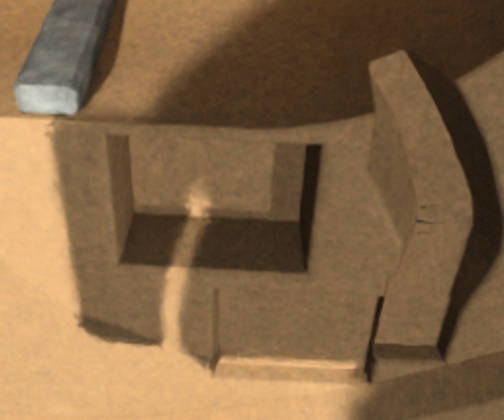

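Request:
execute_actions([
  {"rows": [[-0.8,1.42,0.38,0.97,0,0,1,0.47,2.16,2.16,-1.55,0,0.53,1],[-0.8,1.42,0.38,0.97,0,0,1,0.47,2.12,2.15,-1.53,0,0.50,1],[-0.8,1.42,0.38,0.97,0,0,1,0.46,2.08,2.135,-1.50,0,0.46,1],[-0.8,1.42,0.38,0.97,0,0,1,0.44,2.04,2.115,-1.46,0,0.42,1],[-0.8,1.42,0.38,0.97,0,0,1,0.41,2.0,2.09,-1.41,0,0.38,1],[-0.8,1.42,0.38,0.97,0,0,1,0.37,1.965,2.06,-1.35,-0.02,0.34,1],[-0.8,1.42,0.38,0.97,0,0,1,0.32,1.935,2.03,-1.28,-0.05,0.30,1],[-0.8,1.42,0.38,0.97,0,0,1,0.265,1.91,2.0,-1.20,-0.09,0.26,1],[-0.8,1.42,0.38,0.97,0,0,1,0.21,1.89,1.965,-1.12,-0.14,0.22,1],[-0.8,1.42,0.38,0.97,0,0,1,0.155,1.87,1.93,-1.04,-0.20,0.18,1],[-0.8,1.42,0.38,0.97,0,0,1,0.10,1.855,1.895,-0.96,-0.26,0.14,1],[-0.8,1.42,0.38,0.97,0,0,1,0.045,1.84,1.86,-0.88,-0.32,0.10,1],[-0.8,1.42,0.38,0.97,0,0,1,-0.01,1.83,1.825,-0.80,-0.38,0.06,1],[-0.8,1.42,0.38,0.97,0,0,1,-0.065,1.82,1.79,-0.72,-0.44,0.03,1],[-0.8,1.42,0.38,0.97,0,0,1,-0.12,1.81,1.755,-0.64,-0.50,0,1]], "steps": 15},
], pictures=false)

Request:
execute_actions([
  {"rows": [[-0.8,1.42,0.38,0.97,0,0,1,-0.17,1.80,1.72,-0.56,-0.57,0,1],[-0.8,1.42,0.38,0.97,0,0,1,-0.22,1.80,1.68,-0.48,-0.64,0,1],[-0.8,1.42,0.38,0.97,0,0,1,-0.265,1.80,1.64,-0.40,-0.71,0,1],[-0.8,1.42,0.38,0.97,0,0,1,-0.305,1.80,1.60,-0.31,-0.78,0,1],[-0.8,1.42,0.38,0.97,0,0,1,-0.34,1.80,1.56,-0.22,-0.85,0,1],[-0.8,1.42,0.38,0.97,0,0,1,-0.37,1.80,1.52,-0.13,-0.92,0,1],[-0.8,1.42,0.38,0.97,0,0,1,-0.39,1.80,1.48,-0.04,-0.99,0,1],[-0.8,1.42,0.38,0.97,0,0,1,-0.40,1.80,1.44,0.05,-1.06,0,1],[-0.8,1.42,0.38,0.97,0,0,1,-0.405,1.80,1.40,0.14,-1.13,0,1],[-0.8,1.42,0.38,0.97,0,0,1,-0.41,1.80,1.36,0.23,-1.20,0,1],[-0.8,1.42,0.38,0.97,0,0,1,-0.41,1.80,1.32,0.32,-1.27,0,1],[-0.8,1.42,0.38,0.97,0,0,1,-0.41,1.80,1.28,0.41,-1.34,0,1],[-0.8,1.42,0.38,0.97,0,0,1,-0.41,1.80,1.24,0.50,-1.40,0,1],[-0.8,1.42,0.38,0.97,0,0,1,-0.41,1.80,1.20,0.59,-1.45,0,1],[-0.8,1.42,0.38,0.97,0,0,1,-0.41,1.80,1.16,0.68,-1.49,0,1]], "steps": 15},
], pictures=false)

Request:
execute_actions([
  {"rows": [[-0.8,1.42,0.38,0.97,0,0,1,-0.41,1.80,1.12,0.75,-1.51,0,1],[-0.8,1.42,0.38,0.97,0,0,1,-0.41,1.80,1.08,0.81,-1.525,0,1],[-0.8,1.42,0.38,0.97,0,0,1,-0.41,1.80,1.04,0.86,-1.535,0,1],[-0.8,1.42,0.38,0.97,0,0,1,-0.41,1.80,1.0,0.91,-1.535,0,1],[-0.8,1.42,0.38,0.97,0,0,1,-0.41,1.80,0.96,0.95,-1.535,0,1],[-0.8,1.42,0.38,0.97,0,0,1,-0.41,1.80,0.92,0.98,-1.535,0,1],[-0.8,1.42,0.38,0.97,0,0,1,-0.41,1.80,0.885,1.01,-1.535,0,1],[-0.8,1.42,0.38,0.97,0,0,1,-0.41,1.80,0.85,1.03,-1.535,0,1],[-0.8,1.42,0.38,0.97,0,0,1,-0.41,1.80,0.82,1.05,-1.535,0,1],[-0.8,1.42,0.38,0.97,0,0,1,-0.41,1.80,0.795,1.06,-1.535,0,1],[-0.8,1.42,0.38,0.97,0,0,1,-0.41,1.80,0.775,1.07,-1.535,0,1],[-0.8,1.42,0.38,0.97,0,0,1,-0.41,1.80,0.76,1.07,-1.535,0,1],[-0.8,1.42,0.38,0.97,0,0,1,-0.41,1.80,0.75,1.07,-1.535,0,1],[-0.8,1.42,0.38,0.97,0,0,1,-0.41,1.80,0.745,1.07,-1.535,0,1],[-0.8,1.42,0.38,0.97,0,0,1,-0.41,1.80,0.742,1.07,-1.535,0,1]], "steps": 15},
], pictures=false)

Request:
execute_actions([
  {"steps": 12},
])

Scene clock: 487.17 s of 4800.00 s.
left_arm: end_effector_position=(+0.2083, -0.0570, +0.1817) grip_measured=+1.000 end_effector_quat_wxyz=(+0.613, +0.322, +0.659, -0.295) | right_arm: end_effector_position=(+0.5038, -0.2667, +0.2471) grip_measured=+1.000 end_effector_quat_wxyz=(+0.297, -0.014, +0.939, +0.172)
Joint positions: left_arm=[-0.805  1.423  0.391  0.957 -0.004  0.006  0.094] | right_arm=[-0.023  1.825  1.846 -0.94  -0.281  0.16   0.094]
Joint velocities: left_arm=[ 0.007 -0.017 -0.007 -0.022 -0.022 -0.022  0.   ] | right_arm=[-1.722 -0.203 -1.096  2.249 -1.414 -1.121  0.   ]
Joint torques (N m, as the arm reports them, + toward a larger angle): left_arm=[ 0.46 -5.64  4.74  1.99  0.04 -0.07] | right_arm=[ 0.66 -9.18  6.02  1.36 -0.15 -0.11]
Motor temperatures (°C, as the motors report them): left_arm=[24 33 31 39 26 25] | right_arm=[25 48 37 26 24 25]
Steps of this call (steps 1 to 30: the robot went on to your last target; steps 31 to 90: nothing new was sent; then 61.37 s passed at rest; steps 91 to 105: all 15 steps of this action). Readings (joint positions):
91: left_arm=[-0.805 1.423 0.391 0.957 -0.004 0.006] | right_arm=[0.476 2.191 2.160 -1.556 -0.001 0.555]
92: left_arm=[-0.805 1.423 0.391 0.957 -0.004 0.006] | right_arm=[0.476 2.186 2.158 -1.554 -0.001 0.547]
94: left_arm=[-0.805 1.423 0.391 0.957 -0.004 0.006] | right_arm=[0.473 2.154 2.136 -1.529 -0.001 0.514]
98: left_arm=[-0.805 1.423 0.391 0.957 -0.004 0.006] | right_arm=[0.394 2.004 2.053 -1.409 -0.034 0.404]
105: the state above

Scene clock: 487.67 s of 4800.00 s.
left_arm: end_effector_position=(+0.2083, -0.0570, +0.1817) grip_measured=+1.000 end_effector_quat_wxyz=(+0.613, +0.322, +0.659, -0.295) | right_arm: end_effector_position=(+0.5144, -0.3347, +0.2563) grip_measured=+1.000 end_effector_quat_wxyz=(+0.557, -0.239, +0.699, +0.378)
Joint positions: left_arm=[-0.805  1.423  0.391  0.957 -0.004  0.006  0.094] | right_arm=[-0.418  1.818  1.242  0.308 -1.214  0.016  0.094]
Joint velocities: left_arm=[ 0.022  0.007 -0.002 -0.037  0.037 -0.11   0.   ] | right_arm=[ 0.022 -0.007 -1.16   2.571 -1.78  -0.095  0.   ]
Joint torques (N m, as the arm reports them, + toward a larger angle): left_arm=[ 0.45 -5.61  4.74  1.99  0.05 -0.07] | right_arm=[  0.61 -10.49   7.35   1.77  -0.24  -0.1 ]
Motor temperatures (°C, as the motors report them): left_arm=[24 33 31 39 26 25] | right_arm=[25 48 37 27 24 25]
Steps of this call (steps 1 to 15: all 15 steps of this action). Readings (joint positions):
1: left_arm=[-0.805 1.423 0.391 0.957 -0.004 0.006] | right_arm=[-0.081 1.820 1.808 -0.862 -0.331 0.130]
2: left_arm=[-0.805 1.423 0.391 0.957 -0.004 0.006] | right_arm=[-0.136 1.818 1.769 -0.784 -0.384 0.106]
4: left_arm=[-0.805 1.423 0.391 0.957 -0.004 0.006] | right_arm=[-0.234 1.818 1.686 -0.627 -0.500 0.071]
8: left_arm=[-0.805 1.423 0.391 0.957 -0.004 0.006] | right_arm=[-0.379 1.818 1.517 -0.305 -0.749 0.036]
15: the state above

Scene clock: 488.17 s of 4800.00 s.
left_arm: end_effector_position=(+0.2083, -0.0570, +0.1817) grip_measured=+1.000 end_effector_quat_wxyz=(+0.613, +0.322, +0.659, -0.295) | right_arm: end_effector_position=(+0.4096, -0.2905, +0.1872) grip_measured=+1.000 end_effector_quat_wxyz=(+0.570, -0.389, +0.591, +0.418)
Joint positions: left_arm=[-0.805  1.423  0.391  0.957 -0.004  0.006  0.094] | right_arm=[-0.417  1.818  0.761  1.014 -1.515  0.008  0.094]
Joint velocities: left_arm=[-0.002 -0.002 -0.002  0.037  0.051 -0.066  0.   ] | right_arm=[-0.012 -0.007 -0.208  0.286 -0.11  -0.095  0.   ]
Joint torques (N m, as the arm reports them, + toward a larger angle): left_arm=[ 0.45 -5.62  4.74  1.99  0.04 -0.07] | right_arm=[ 0.68 -8.96  5.81  1.81 -0.09 -0.12]
Motor temperatures (°C, as the motors report them): left_arm=[24 33 31 39 26 25] | right_arm=[25 48 37 27 24 25]
Steps of this call (steps 1 to 15: all 15 steps of this action). Readings (joint positions):
1: left_arm=[-0.805 1.423 0.391 0.957 -0.004 0.006] | right_arm=[-0.417 1.818 1.202 0.395 -1.270 0.015]
2: left_arm=[-0.805 1.423 0.391 0.957 -0.004 0.006] | right_arm=[-0.417 1.818 1.163 0.477 -1.318 0.013]
4: left_arm=[-0.805 1.423 0.391 0.957 -0.004 0.006] | right_arm=[-0.417 1.818 1.084 0.624 -1.391 0.011]
8: left_arm=[-0.805 1.423 0.391 0.957 -0.004 0.006] | right_arm=[-0.417 1.818 0.926 0.845 -1.468 0.009]
15: the state above

Scene clock: 488.57 s of 4800.00 s.
left_arm: end_effector_position=(+0.2083, -0.0570, +0.1817) grip_measured=+1.000 end_effector_quat_wxyz=(+0.613, +0.322, +0.659, -0.295) | right_arm: end_effector_position=(+0.4076, -0.2898, +0.1901) grip_measured=+1.000 end_effector_quat_wxyz=(+0.579, -0.405, +0.580, +0.406)
Joint positions: left_arm=[-0.805  1.423  0.391  0.957 -0.004  0.006  0.094] | right_arm=[-0.417  1.818  0.755  1.068 -1.521  0.008  0.094]
Joint velocities: left_arm=[ 0.002  0.002  0.002 -0.081  0.022  0.007  0.   ] | right_arm=[ 0.002  0.017 -0.017  0.007  0.051 -0.051  0.   ]
Joint torques (N m, as the arm reports them, + toward a larger angle): left_arm=[ 0.46 -5.63  4.74  1.99  0.04 -0.07] | right_arm=[ 0.65 -8.98  5.24  1.69 -0.1  -0.1 ]
Motor temperatures (°C, as the motors report them): left_arm=[24 33 31 39 26 25] | right_arm=[25 48 37 27 24 25]
Steps of this call (steps 1 to 12: the robot went on to your last target). Readings (joint positions):
1: left_arm=[-0.805 1.423 0.391 0.957 -0.004 0.006] | right_arm=[-0.417 1.818 0.756 1.024 -1.517 0.008]
2: left_arm=[-0.805 1.423 0.391 0.957 -0.004 0.006] | right_arm=[-0.417 1.818 0.755 1.033 -1.519 0.008]
4: left_arm=[-0.805 1.423 0.391 0.957 -0.004 0.006] | right_arm=[-0.417 1.818 0.755 1.047 -1.520 0.008]
8: left_arm=[-0.805 1.423 0.391 0.957 -0.004 0.006] | right_arm=[-0.417 1.818 0.755 1.062 -1.521 0.008]
12: the state above
camera_calibration (this result's frames):
cam_left_wrist: T_world_to_cam=[[-0.803592, -0.594143, -0.035136, 0.136277], [-0.302986, 0.45918, -0.835077, 0.266386], [0.512289, -0.660415, -0.54901, 0.0697771], [0, 0, 0, 1]] pos_world=[0.154476, 0.00473085, 0.265549]
cam_right_wrist: T_world_to_cam=[[0.960939, -0.275303, 0.0283523, -0.474972], [-0.150771, -0.606648, -0.780542, 0.0586598], [0.232086, 0.745779, -0.62446, 0.36265], [0, 0, 0, 1]] pos_world=[0.381098, -0.365632, 0.285713]

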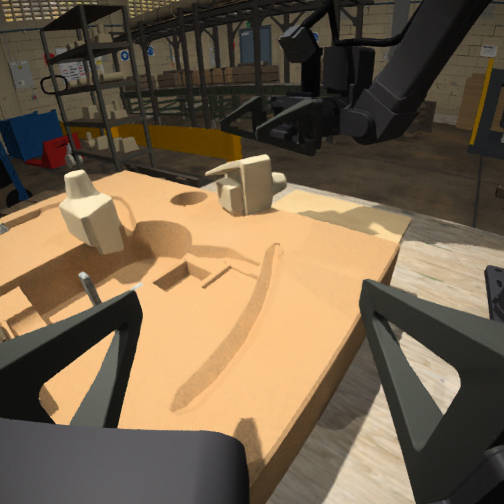

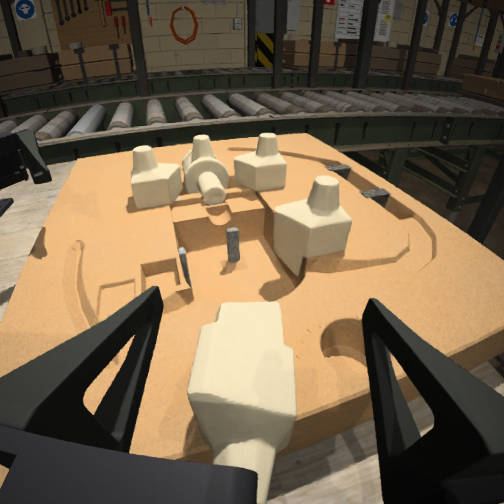

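Request:
execute_actions([
  {"rows": [[-0.8,1.42,0.38,0.97,0,0,1,-0.41,1.82,0.74,1.09,-1.545,0,1],[-0.8,1.42,0.38,0.97,0,0,1,-0.41,1.825,0.73,1.11,-1.55,0,1],[-0.8,1.42,0.38,0.97,0,0,1,-0.41,1.83,0.72,1.13,-1.55,0,1],[-0.8,1.42,0.38,0.97,0,0,1,-0.41,1.84,0.71,1.15,-1.55,0,1],[-0.8,1.42,0.38,0.97,0,0,1,-0.41,1.85,0.70,1.17,-1.55,0,1],[-0.8,1.42,0.38,0.97,0,0,1,-0.41,1.862,0.69,1.19,-1.55,0,1],[-0.8,1.42,0.38,0.97,0,0,1,-0.41,1.875,0.682,1.21,-1.55,0,1],[-0.8,1.42,0.38,0.97,0,0,1,-0.41,1.888,0.675,1.225,-1.55,0,1],[-0.8,1.42,0.38,0.97,0,0,1,-0.41,1.90,0.67,1.24,-1.55,0,1],[-0.8,1.42,0.38,0.97,0,0,1,-0.41,1.912,0.668,1.25,-1.55,0,1],[-0.8,1.42,0.38,0.97,0,0,1,-0.41,1.924,0.667,1.26,-1.55,0,1],[-0.8,1.42,0.38,0.97,0,0,1,-0.41,1.934,0.667,1.265,-1.55,0,1],[-0.8,1.42,0.38,0.97,0,0,1,-0.41,1.942,0.667,1.265,-1.55,0,1],[-0.8,1.42,0.38,0.97,0,0,1,-0.41,1.946,0.667,1.265,-1.55,0,1],[-0.8,1.42,0.38,0.97,0,0,1,-0.41,1.946,0.667,1.265,-1.55,0,1]], "steps": 15},
], pictures=false)

Request:
execute_actions([
  {"steps": 10},
])

Scene clock: 516.73 s of 4800.00 s.
left_arm: end_effector_position=(+0.2083, -0.0570, +0.1817) grip_measured=+1.000 end_effector_quat_wxyz=(+0.613, +0.322, +0.659, -0.295) | right_arm: end_effector_position=(+0.3964, -0.2862, +0.1521) grip_measured=+1.000 end_effector_quat_wxyz=(+0.573, -0.405, +0.580, +0.415)
Joint positions: left_arm=[-0.805  1.423  0.391  0.957 -0.004  0.006  0.094] | right_arm=[-0.417  1.928  0.681  1.237 -1.537  0.007  0.094]
Joint velocities: left_arm=[-0.007 -0.002 -0.002 -0.022 -0.095 -0.066  0.   ] | right_arm=[-0.002  0.159 -0.037  0.168 -0.007  0.095  0.   ]
Joint torques (N m, as the arm reports them, + toward a larger angle): left_arm=[ 0.46 -5.62  4.76  2.    0.05 -0.07] | right_arm=[ 0.53 -7.33  4.04  1.81 -0.1  -0.11]
Motor temperatures (°C, as the motors report them): left_arm=[24 33 31 39 26 25] | right_arm=[25 43 35 29 24 25]
Steps of this call (steps 1 to 30: the robot went on to your last target; steps 31 to 90: nothing new was sent; then 24.67 s passed at rest; steps 91 to 105: all 15 steps of this action). Readings (joint positions):
91: left_arm=[-0.805 1.423 0.391 0.957 -0.004 0.006] | right_arm=[-0.417 1.818 0.755 1.073 -1.523 0.007]
92: left_arm=[-0.805 1.423 0.391 0.957 -0.004 0.006] | right_arm=[-0.417 1.818 0.754 1.079 -1.525 0.007]
94: left_arm=[-0.805 1.423 0.391 0.957 -0.004 0.006] | right_arm=[-0.417 1.818 0.744 1.102 -1.528 0.007]
98: left_arm=[-0.805 1.423 0.391 0.957 -0.004 0.006] | right_arm=[-0.417 1.840 0.709 1.167 -1.534 0.007]
105: the state above

Scene clock: 517.07 s of 4800.00 s.
left_arm: end_effector_position=(+0.2083, -0.0570, +0.1817) grip_measured=+1.000 end_effector_quat_wxyz=(+0.613, +0.322, +0.659, -0.295) | right_arm: end_effector_position=(+0.3965, -0.2863, +0.1524) grip_measured=+1.000 end_effector_quat_wxyz=(+0.577, -0.411, +0.575, +0.409)
Joint positions: left_arm=[-0.805  1.423  0.391  0.957 -0.004  0.006  0.094] | right_arm=[-0.417  1.933  0.681  1.263 -1.537  0.007  0.094]
Joint velocities: left_arm=[-0.012 -0.002 -0.012 -0.007 -0.051 -0.037  0.   ] | right_arm=[ 0.002 -0.002 -0.007  0.022 -0.022 -0.066  0.   ]
Joint torques (N m, as the arm reports them, + toward a larger angle): left_arm=[ 0.45 -5.64  4.74  1.99  0.05 -0.07] | right_arm=[ 0.64 -6.74  4.1   1.67 -0.06 -0.11]
Motor temperatures (°C, as the motors report them): left_arm=[24 33 31 39 26 25] | right_arm=[25 43 35 29 24 25]
Steps of this call (steps 1 to 10: the robot went on to your last target). Readings (joint positions):
1: left_arm=[-0.805 1.423 0.391 0.957 -0.004 0.006] | right_arm=[-0.417 1.932 0.681 1.240 -1.537 0.007]
2: left_arm=[-0.805 1.423 0.391 0.957 -0.004 0.006] | right_arm=[-0.417 1.933 0.681 1.243 -1.537 0.007]
4: left_arm=[-0.805 1.423 0.391 0.957 -0.004 0.006] | right_arm=[-0.417 1.933 0.681 1.252 -1.537 0.007]
8: left_arm=[-0.805 1.423 0.391 0.957 -0.004 0.006] | right_arm=[-0.417 1.933 0.681 1.261 -1.537 0.007]
10: the state above
camera_calibration (this result's frames):
cam_left_wrist: T_world_to_cam=[[-0.803592, -0.594143, -0.035136, 0.136277], [-0.302986, 0.45918, -0.835077, 0.266386], [0.512289, -0.660415, -0.54901, 0.0697771], [0, 0, 0, 1]] pos_world=[0.154476, 0.00473085, 0.265549]
cam_right_wrist: T_world_to_cam=[[0.96492, -0.260173, 0.0352065, -0.460497], [-0.136173, -0.610601, -0.780144, 0.0227251], [0.22447, 0.747982, -0.624609, 0.342692], [0, 0, 0, 1]] pos_world=[0.370513, -0.362261, 0.24799]

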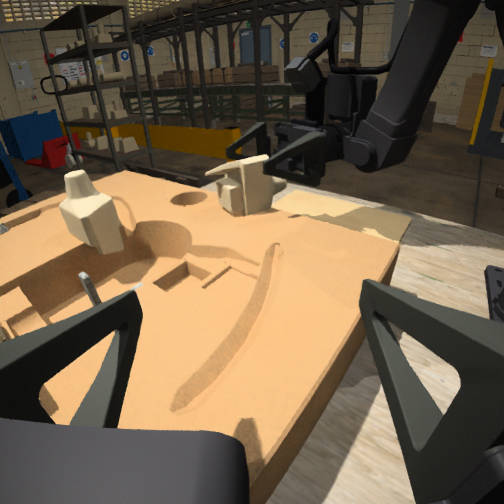

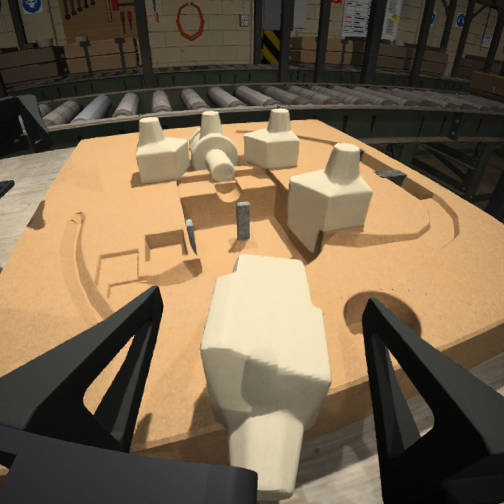

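Request:
execute_actions([
  {"rows": [[-0.8,1.42,0.38,0.97,0,0,1,-0.41,1.95,0.665,1.28,-1.55,0,1],[-0.8,1.42,0.38,0.97,0,0,1,-0.41,1.958,0.664,1.295,-1.55,0,1],[-0.8,1.42,0.38,0.97,0,0,1,-0.41,1.968,0.663,1.31,-1.55,0,1],[-0.8,1.42,0.38,0.97,0,0,1,-0.41,1.98,0.662,1.325,-1.55,0,1],[-0.8,1.42,0.38,0.97,0,0,1,-0.41,1.993,0.661,1.34,-1.55,0,1],[-0.8,1.42,0.38,0.97,0,0,1,-0.41,2.006,0.66,1.355,-1.55,0,1],[-0.8,1.42,0.38,0.97,0,0,1,-0.41,2.019,0.66,1.37,-1.55,0,1],[-0.8,1.42,0.38,0.97,0,0,1,-0.41,2.032,0.66,1.383,-1.55,0,1],[-0.8,1.42,0.38,0.97,0,0,1,-0.41,2.045,0.66,1.395,-1.55,0,1],[-0.8,1.42,0.38,0.97,0,0,1,-0.41,2.058,0.66,1.405,-1.55,0,1],[-0.8,1.42,0.38,0.97,0,0,1,-0.41,2.07,0.66,1.412,-1.55,0,1],[-0.8,1.42,0.38,0.97,0,0,1,-0.41,2.081,0.66,1.415,-1.55,0,1],[-0.8,1.42,0.38,0.97,0,0,1,-0.41,2.09,0.66,1.415,-1.55,0,1],[-0.8,1.42,0.38,0.97,0,0,1,-0.41,2.097,0.66,1.415,-1.55,0,1],[-0.8,1.42,0.38,0.97,0,0,1,-0.41,2.10,0.66,1.415,-1.55,0,1]], "steps": 15},
], pictures=false)

Request:
execute_actions([
  {"steps": 10},
])

Request:
zoom_image(camera="cam_left_wrist", region=[190, 110, 370, 250])

Scene clock: 534.70 s of 4800.00 s.
left_arm: end_effector_position=(+0.2083, -0.0570, +0.1817) grip_measured=+1.000 end_effector_quat_wxyz=(+0.613, +0.322, +0.659, -0.295) | right_arm: end_effector_position=(+0.3986, -0.2869, +0.1196) grip_measured=+1.000 end_effector_quat_wxyz=(+0.575, -0.409, +0.577, +0.411)
Joint positions: left_arm=[-0.805  1.423  0.391  0.957 -0.004  0.006  0.094] | right_arm=[-0.417  2.073  0.681  1.395 -1.538  0.006  0.094]
Joint velocities: left_arm=[ 0.007  0.002 -0.007 -0.051  0.037 -0.007  0.   ] | right_arm=[-0.007  0.222  0.002  0.051 -0.037 -0.037  0.   ]
Joint torques (N m, as the arm reports them, + toward a larger angle): left_arm=[ 0.45 -5.63  4.73  1.99  0.05 -0.07] | right_arm=[ 0.62 -7.44  2.63  1.76 -0.1  -0.13]
Motor temperatures (°C, as the motors report them): left_arm=[24 33 31 39 26 25] | right_arm=[25 41 34 29 24 25]
Steps of this call (steps 1 to 30: the robot went on to your last target; steps 31 to 90: nothing new was sent; then 14.13 s passed at rest; steps 91 to 105: all 15 steps of this action). Readings (joint positions):
91: left_arm=[-0.805 1.423 0.391 0.957 -0.004 0.006] | right_arm=[-0.417 1.933 0.681 1.268 -1.537 0.007]
92: left_arm=[-0.805 1.423 0.391 0.957 -0.004 0.006] | right_arm=[-0.417 1.933 0.681 1.272 -1.537 0.007]
94: left_arm=[-0.805 1.423 0.391 0.957 -0.004 0.006] | right_arm=[-0.417 1.939 0.681 1.291 -1.538 0.007]
98: left_arm=[-0.805 1.423 0.391 0.957 -0.004 0.006] | right_arm=[-0.417 1.985 0.681 1.338 -1.538 0.006]
105: the state above

Scene clock: 535.03 s of 4800.00 s.
left_arm: end_effector_position=(+0.2083, -0.0570, +0.1817) grip_measured=+1.000 end_effector_quat_wxyz=(+0.613, +0.322, +0.659, -0.295) | right_arm: end_effector_position=(+0.3986, -0.2869, +0.1177) grip_measured=+1.000 end_effector_quat_wxyz=(+0.577, -0.411, +0.575, +0.409)
Joint positions: left_arm=[-0.805  1.423  0.391  0.957 -0.004  0.006  0.094] | right_arm=[-0.417  2.084  0.681  1.413 -1.538  0.006  0.094]
Joint velocities: left_arm=[ 0.002 -0.017 -0.002 -0.007 -0.037 -0.007  0.   ] | right_arm=[ 0.007  0.002 -0.017 -0.066  0.037 -0.022  0.   ]
Joint torques (N m, as the arm reports them, + toward a larger angle): left_arm=[ 0.44 -5.63  4.75  1.99  0.04 -0.07] | right_arm=[ 0.64 -7.05  2.53  1.66 -0.08 -0.11]
Motor temperatures (°C, as the motors report them): left_arm=[24 33 31 39 26 25] | right_arm=[25 41 34 29 24 25]
Steps of this call (steps 1 to 10: the robot went on to your last target). Readings (joint positions):
1: left_arm=[-0.805 1.423 0.391 0.957 -0.004 0.006] | right_arm=[-0.417 2.080 0.681 1.397 -1.538 0.006]
2: left_arm=[-0.805 1.423 0.391 0.957 -0.004 0.006] | right_arm=[-0.417 2.083 0.681 1.399 -1.538 0.006]
4: left_arm=[-0.805 1.423 0.391 0.957 -0.004 0.006] | right_arm=[-0.417 2.084 0.681 1.403 -1.538 0.006]
8: left_arm=[-0.805 1.423 0.391 0.957 -0.004 0.006] | right_arm=[-0.417 2.084 0.681 1.411 -1.538 0.006]
10: the state above
camera_calibration (this result's frames):
cam_left_wrist: T_world_to_cam=[[-0.803592, -0.594143, -0.035136, 0.136277], [-0.302986, 0.45918, -0.835077, 0.266386], [0.512289, -0.660415, -0.54901, 0.0697771], [0, 0, 0, 1]] pos_world=[0.154476, 0.00473085, 0.265549]
cam_right_wrist: T_world_to_cam=[[0.965131, -0.25944, 0.0348246, -0.46134], [-0.135996, -0.610631, -0.78015, -0.00448009], [0.223667, 0.748211, -0.624622, 0.321461], [0, 0, 0, 1]] pos_world=[0.372744, -0.362946, 0.213362]

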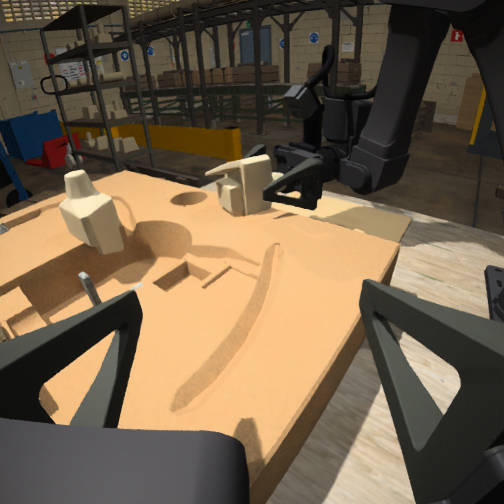

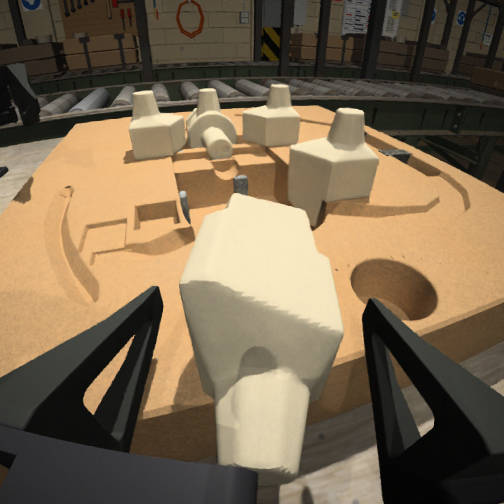

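Region (190, 110, 370, 250) of cam_left_wrist's 504x504 image, scaled by 2.800, with more detail than that image has.

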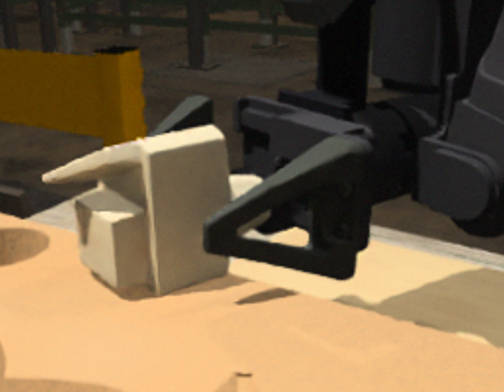

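Request:
execute_actions([
  {"rows": [[-0.8,1.42,0.38,0.97,0,0,1,-0.41,2.103,0.655,1.42,-1.55,0,0.92],[-0.8,1.42,0.38,0.97,0,0,1,-0.41,2.106,0.655,1.423,-1.55,0,0.85],[-0.8,1.42,0.38,0.97,0,0,1,-0.41,2.109,0.655,1.426,-1.55,0,0.78],[-0.8,1.42,0.38,0.97,0,0,1,-0.41,2.112,0.655,1.429,-1.55,0,0.71],[-0.8,1.42,0.38,0.97,0,0,1,-0.41,2.115,0.655,1.432,-1.55,0,0.64],[-0.8,1.42,0.38,0.97,0,0,1,-0.41,2.118,0.655,1.435,-1.55,0,0.57],[-0.8,1.42,0.38,0.97,0,0,1,-0.41,2.121,0.655,1.435,-1.55,0,0.5],[-0.8,1.42,0.38,0.97,0,0,1,-0.41,2.124,0.655,1.435,-1.55,0,0.45],[-0.8,1.42,0.38,0.97,0,0,1,-0.41,2.127,0.655,1.435,-1.55,0,0.45]], "steps": 15},
])

Request:
zoom_image(camera="cam_left_wrist", region=[190, 110, 370, 250])

Scene clock: 550.53 s of 4800.00 s.
left_arm: end_effector_position=(+0.2083, -0.0570, +0.1817) grip_measured=+1.000 end_effector_quat_wxyz=(+0.613, +0.322, +0.659, -0.295) | right_arm: end_effector_position=(+0.3966, -0.2863, +0.1106) grip_measured=+0.453 end_effector_quat_wxyz=(+0.574, -0.408, +0.578, +0.413)
Joint positions: left_arm=[-0.805  1.423  0.391  0.957 -0.004  0.006  0.094] | right_arm=[-0.417  2.108  0.672  1.433 -1.538  0.006  0.068]
Joint velocities: left_arm=[ 0.007  0.012 -0.012  0.007  0.022  0.037  0.   ] | right_arm=[-0.007  0.002 -0.022  0.022  0.037  0.066  0.   ]
Joint torques (N m, as the arm reports them, + toward a larger angle): left_arm=[ 0.45 -5.62  4.75  1.99  0.05 -0.07] | right_arm=[ 0.67 -6.85  2.61  1.73 -0.11 -0.1 ]
Motor temperatures (°C, as the motors report them): left_arm=[24 33 31 39 26 25] | right_arm=[25 40 33 30 24 25]
Steps of this call (steps 1 to 30: the robot went on to your last target; steps 31 to 90: nothing new was sent; then 12.00 s passed at rest; steps 91 to 105: all 15 steps of this action). Readings (joint positions):
91: left_arm=[-0.805 1.423 0.391 0.957 -0.004 0.006] | right_arm=[-0.417 2.084 0.681 1.417 -1.538 0.006]
92: left_arm=[-0.805 1.423 0.391 0.957 -0.004 0.006] | right_arm=[-0.417 2.084 0.681 1.418 -1.538 0.006]
94: left_arm=[-0.805 1.423 0.391 0.957 -0.004 0.006] | right_arm=[-0.417 2.084 0.681 1.422 -1.538 0.006]
98: left_arm=[-0.805 1.423 0.391 0.957 -0.004 0.006] | right_arm=[-0.417 2.095 0.681 1.432 -1.538 0.006]
105: the state above
camera_calibration (this result's frames):
cam_left_wrist: T_world_to_cam=[[-0.803592, -0.594143, -0.035136, 0.136277], [-0.302986, 0.45918, -0.835077, 0.266386], [0.512289, -0.660415, -0.54901, 0.0697771], [0, 0, 0, 1]] pos_world=[0.154476, 0.00473085, 0.265549]
cam_right_wrist: T_world_to_cam=[[0.965557, -0.259173, 0.0230122, -0.457746], [-0.14458, -0.607957, -0.780695, -0.00569122], [0.216326, 0.750478, -0.624488, 0.320544], [0, 0, 0, 1]] pos_world=[0.371814, -0.362657, 0.206267]

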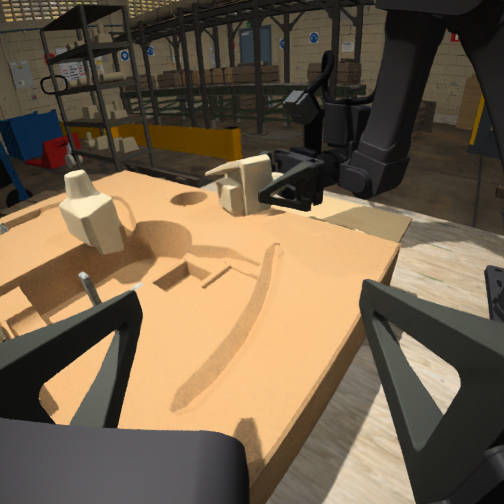

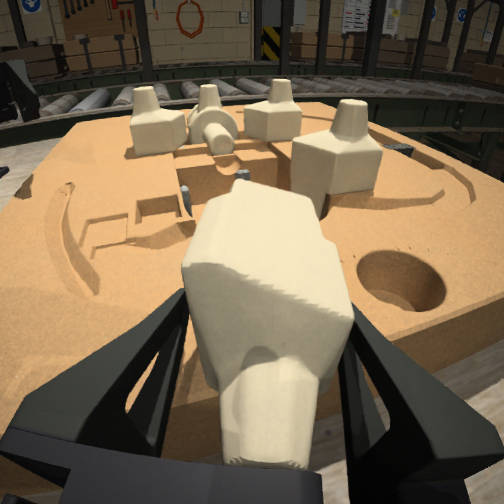

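Region (190, 110, 370, 250) of cam_left_wrist's 504x504 image, scaled by 2.800, with more detail than that image has.

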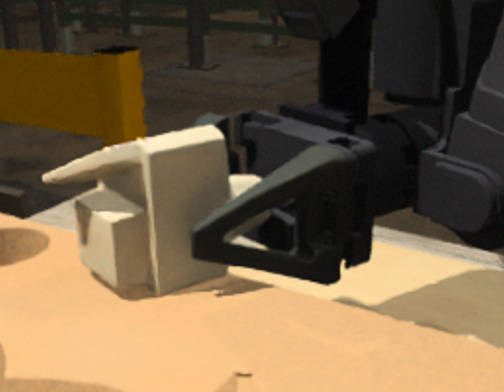

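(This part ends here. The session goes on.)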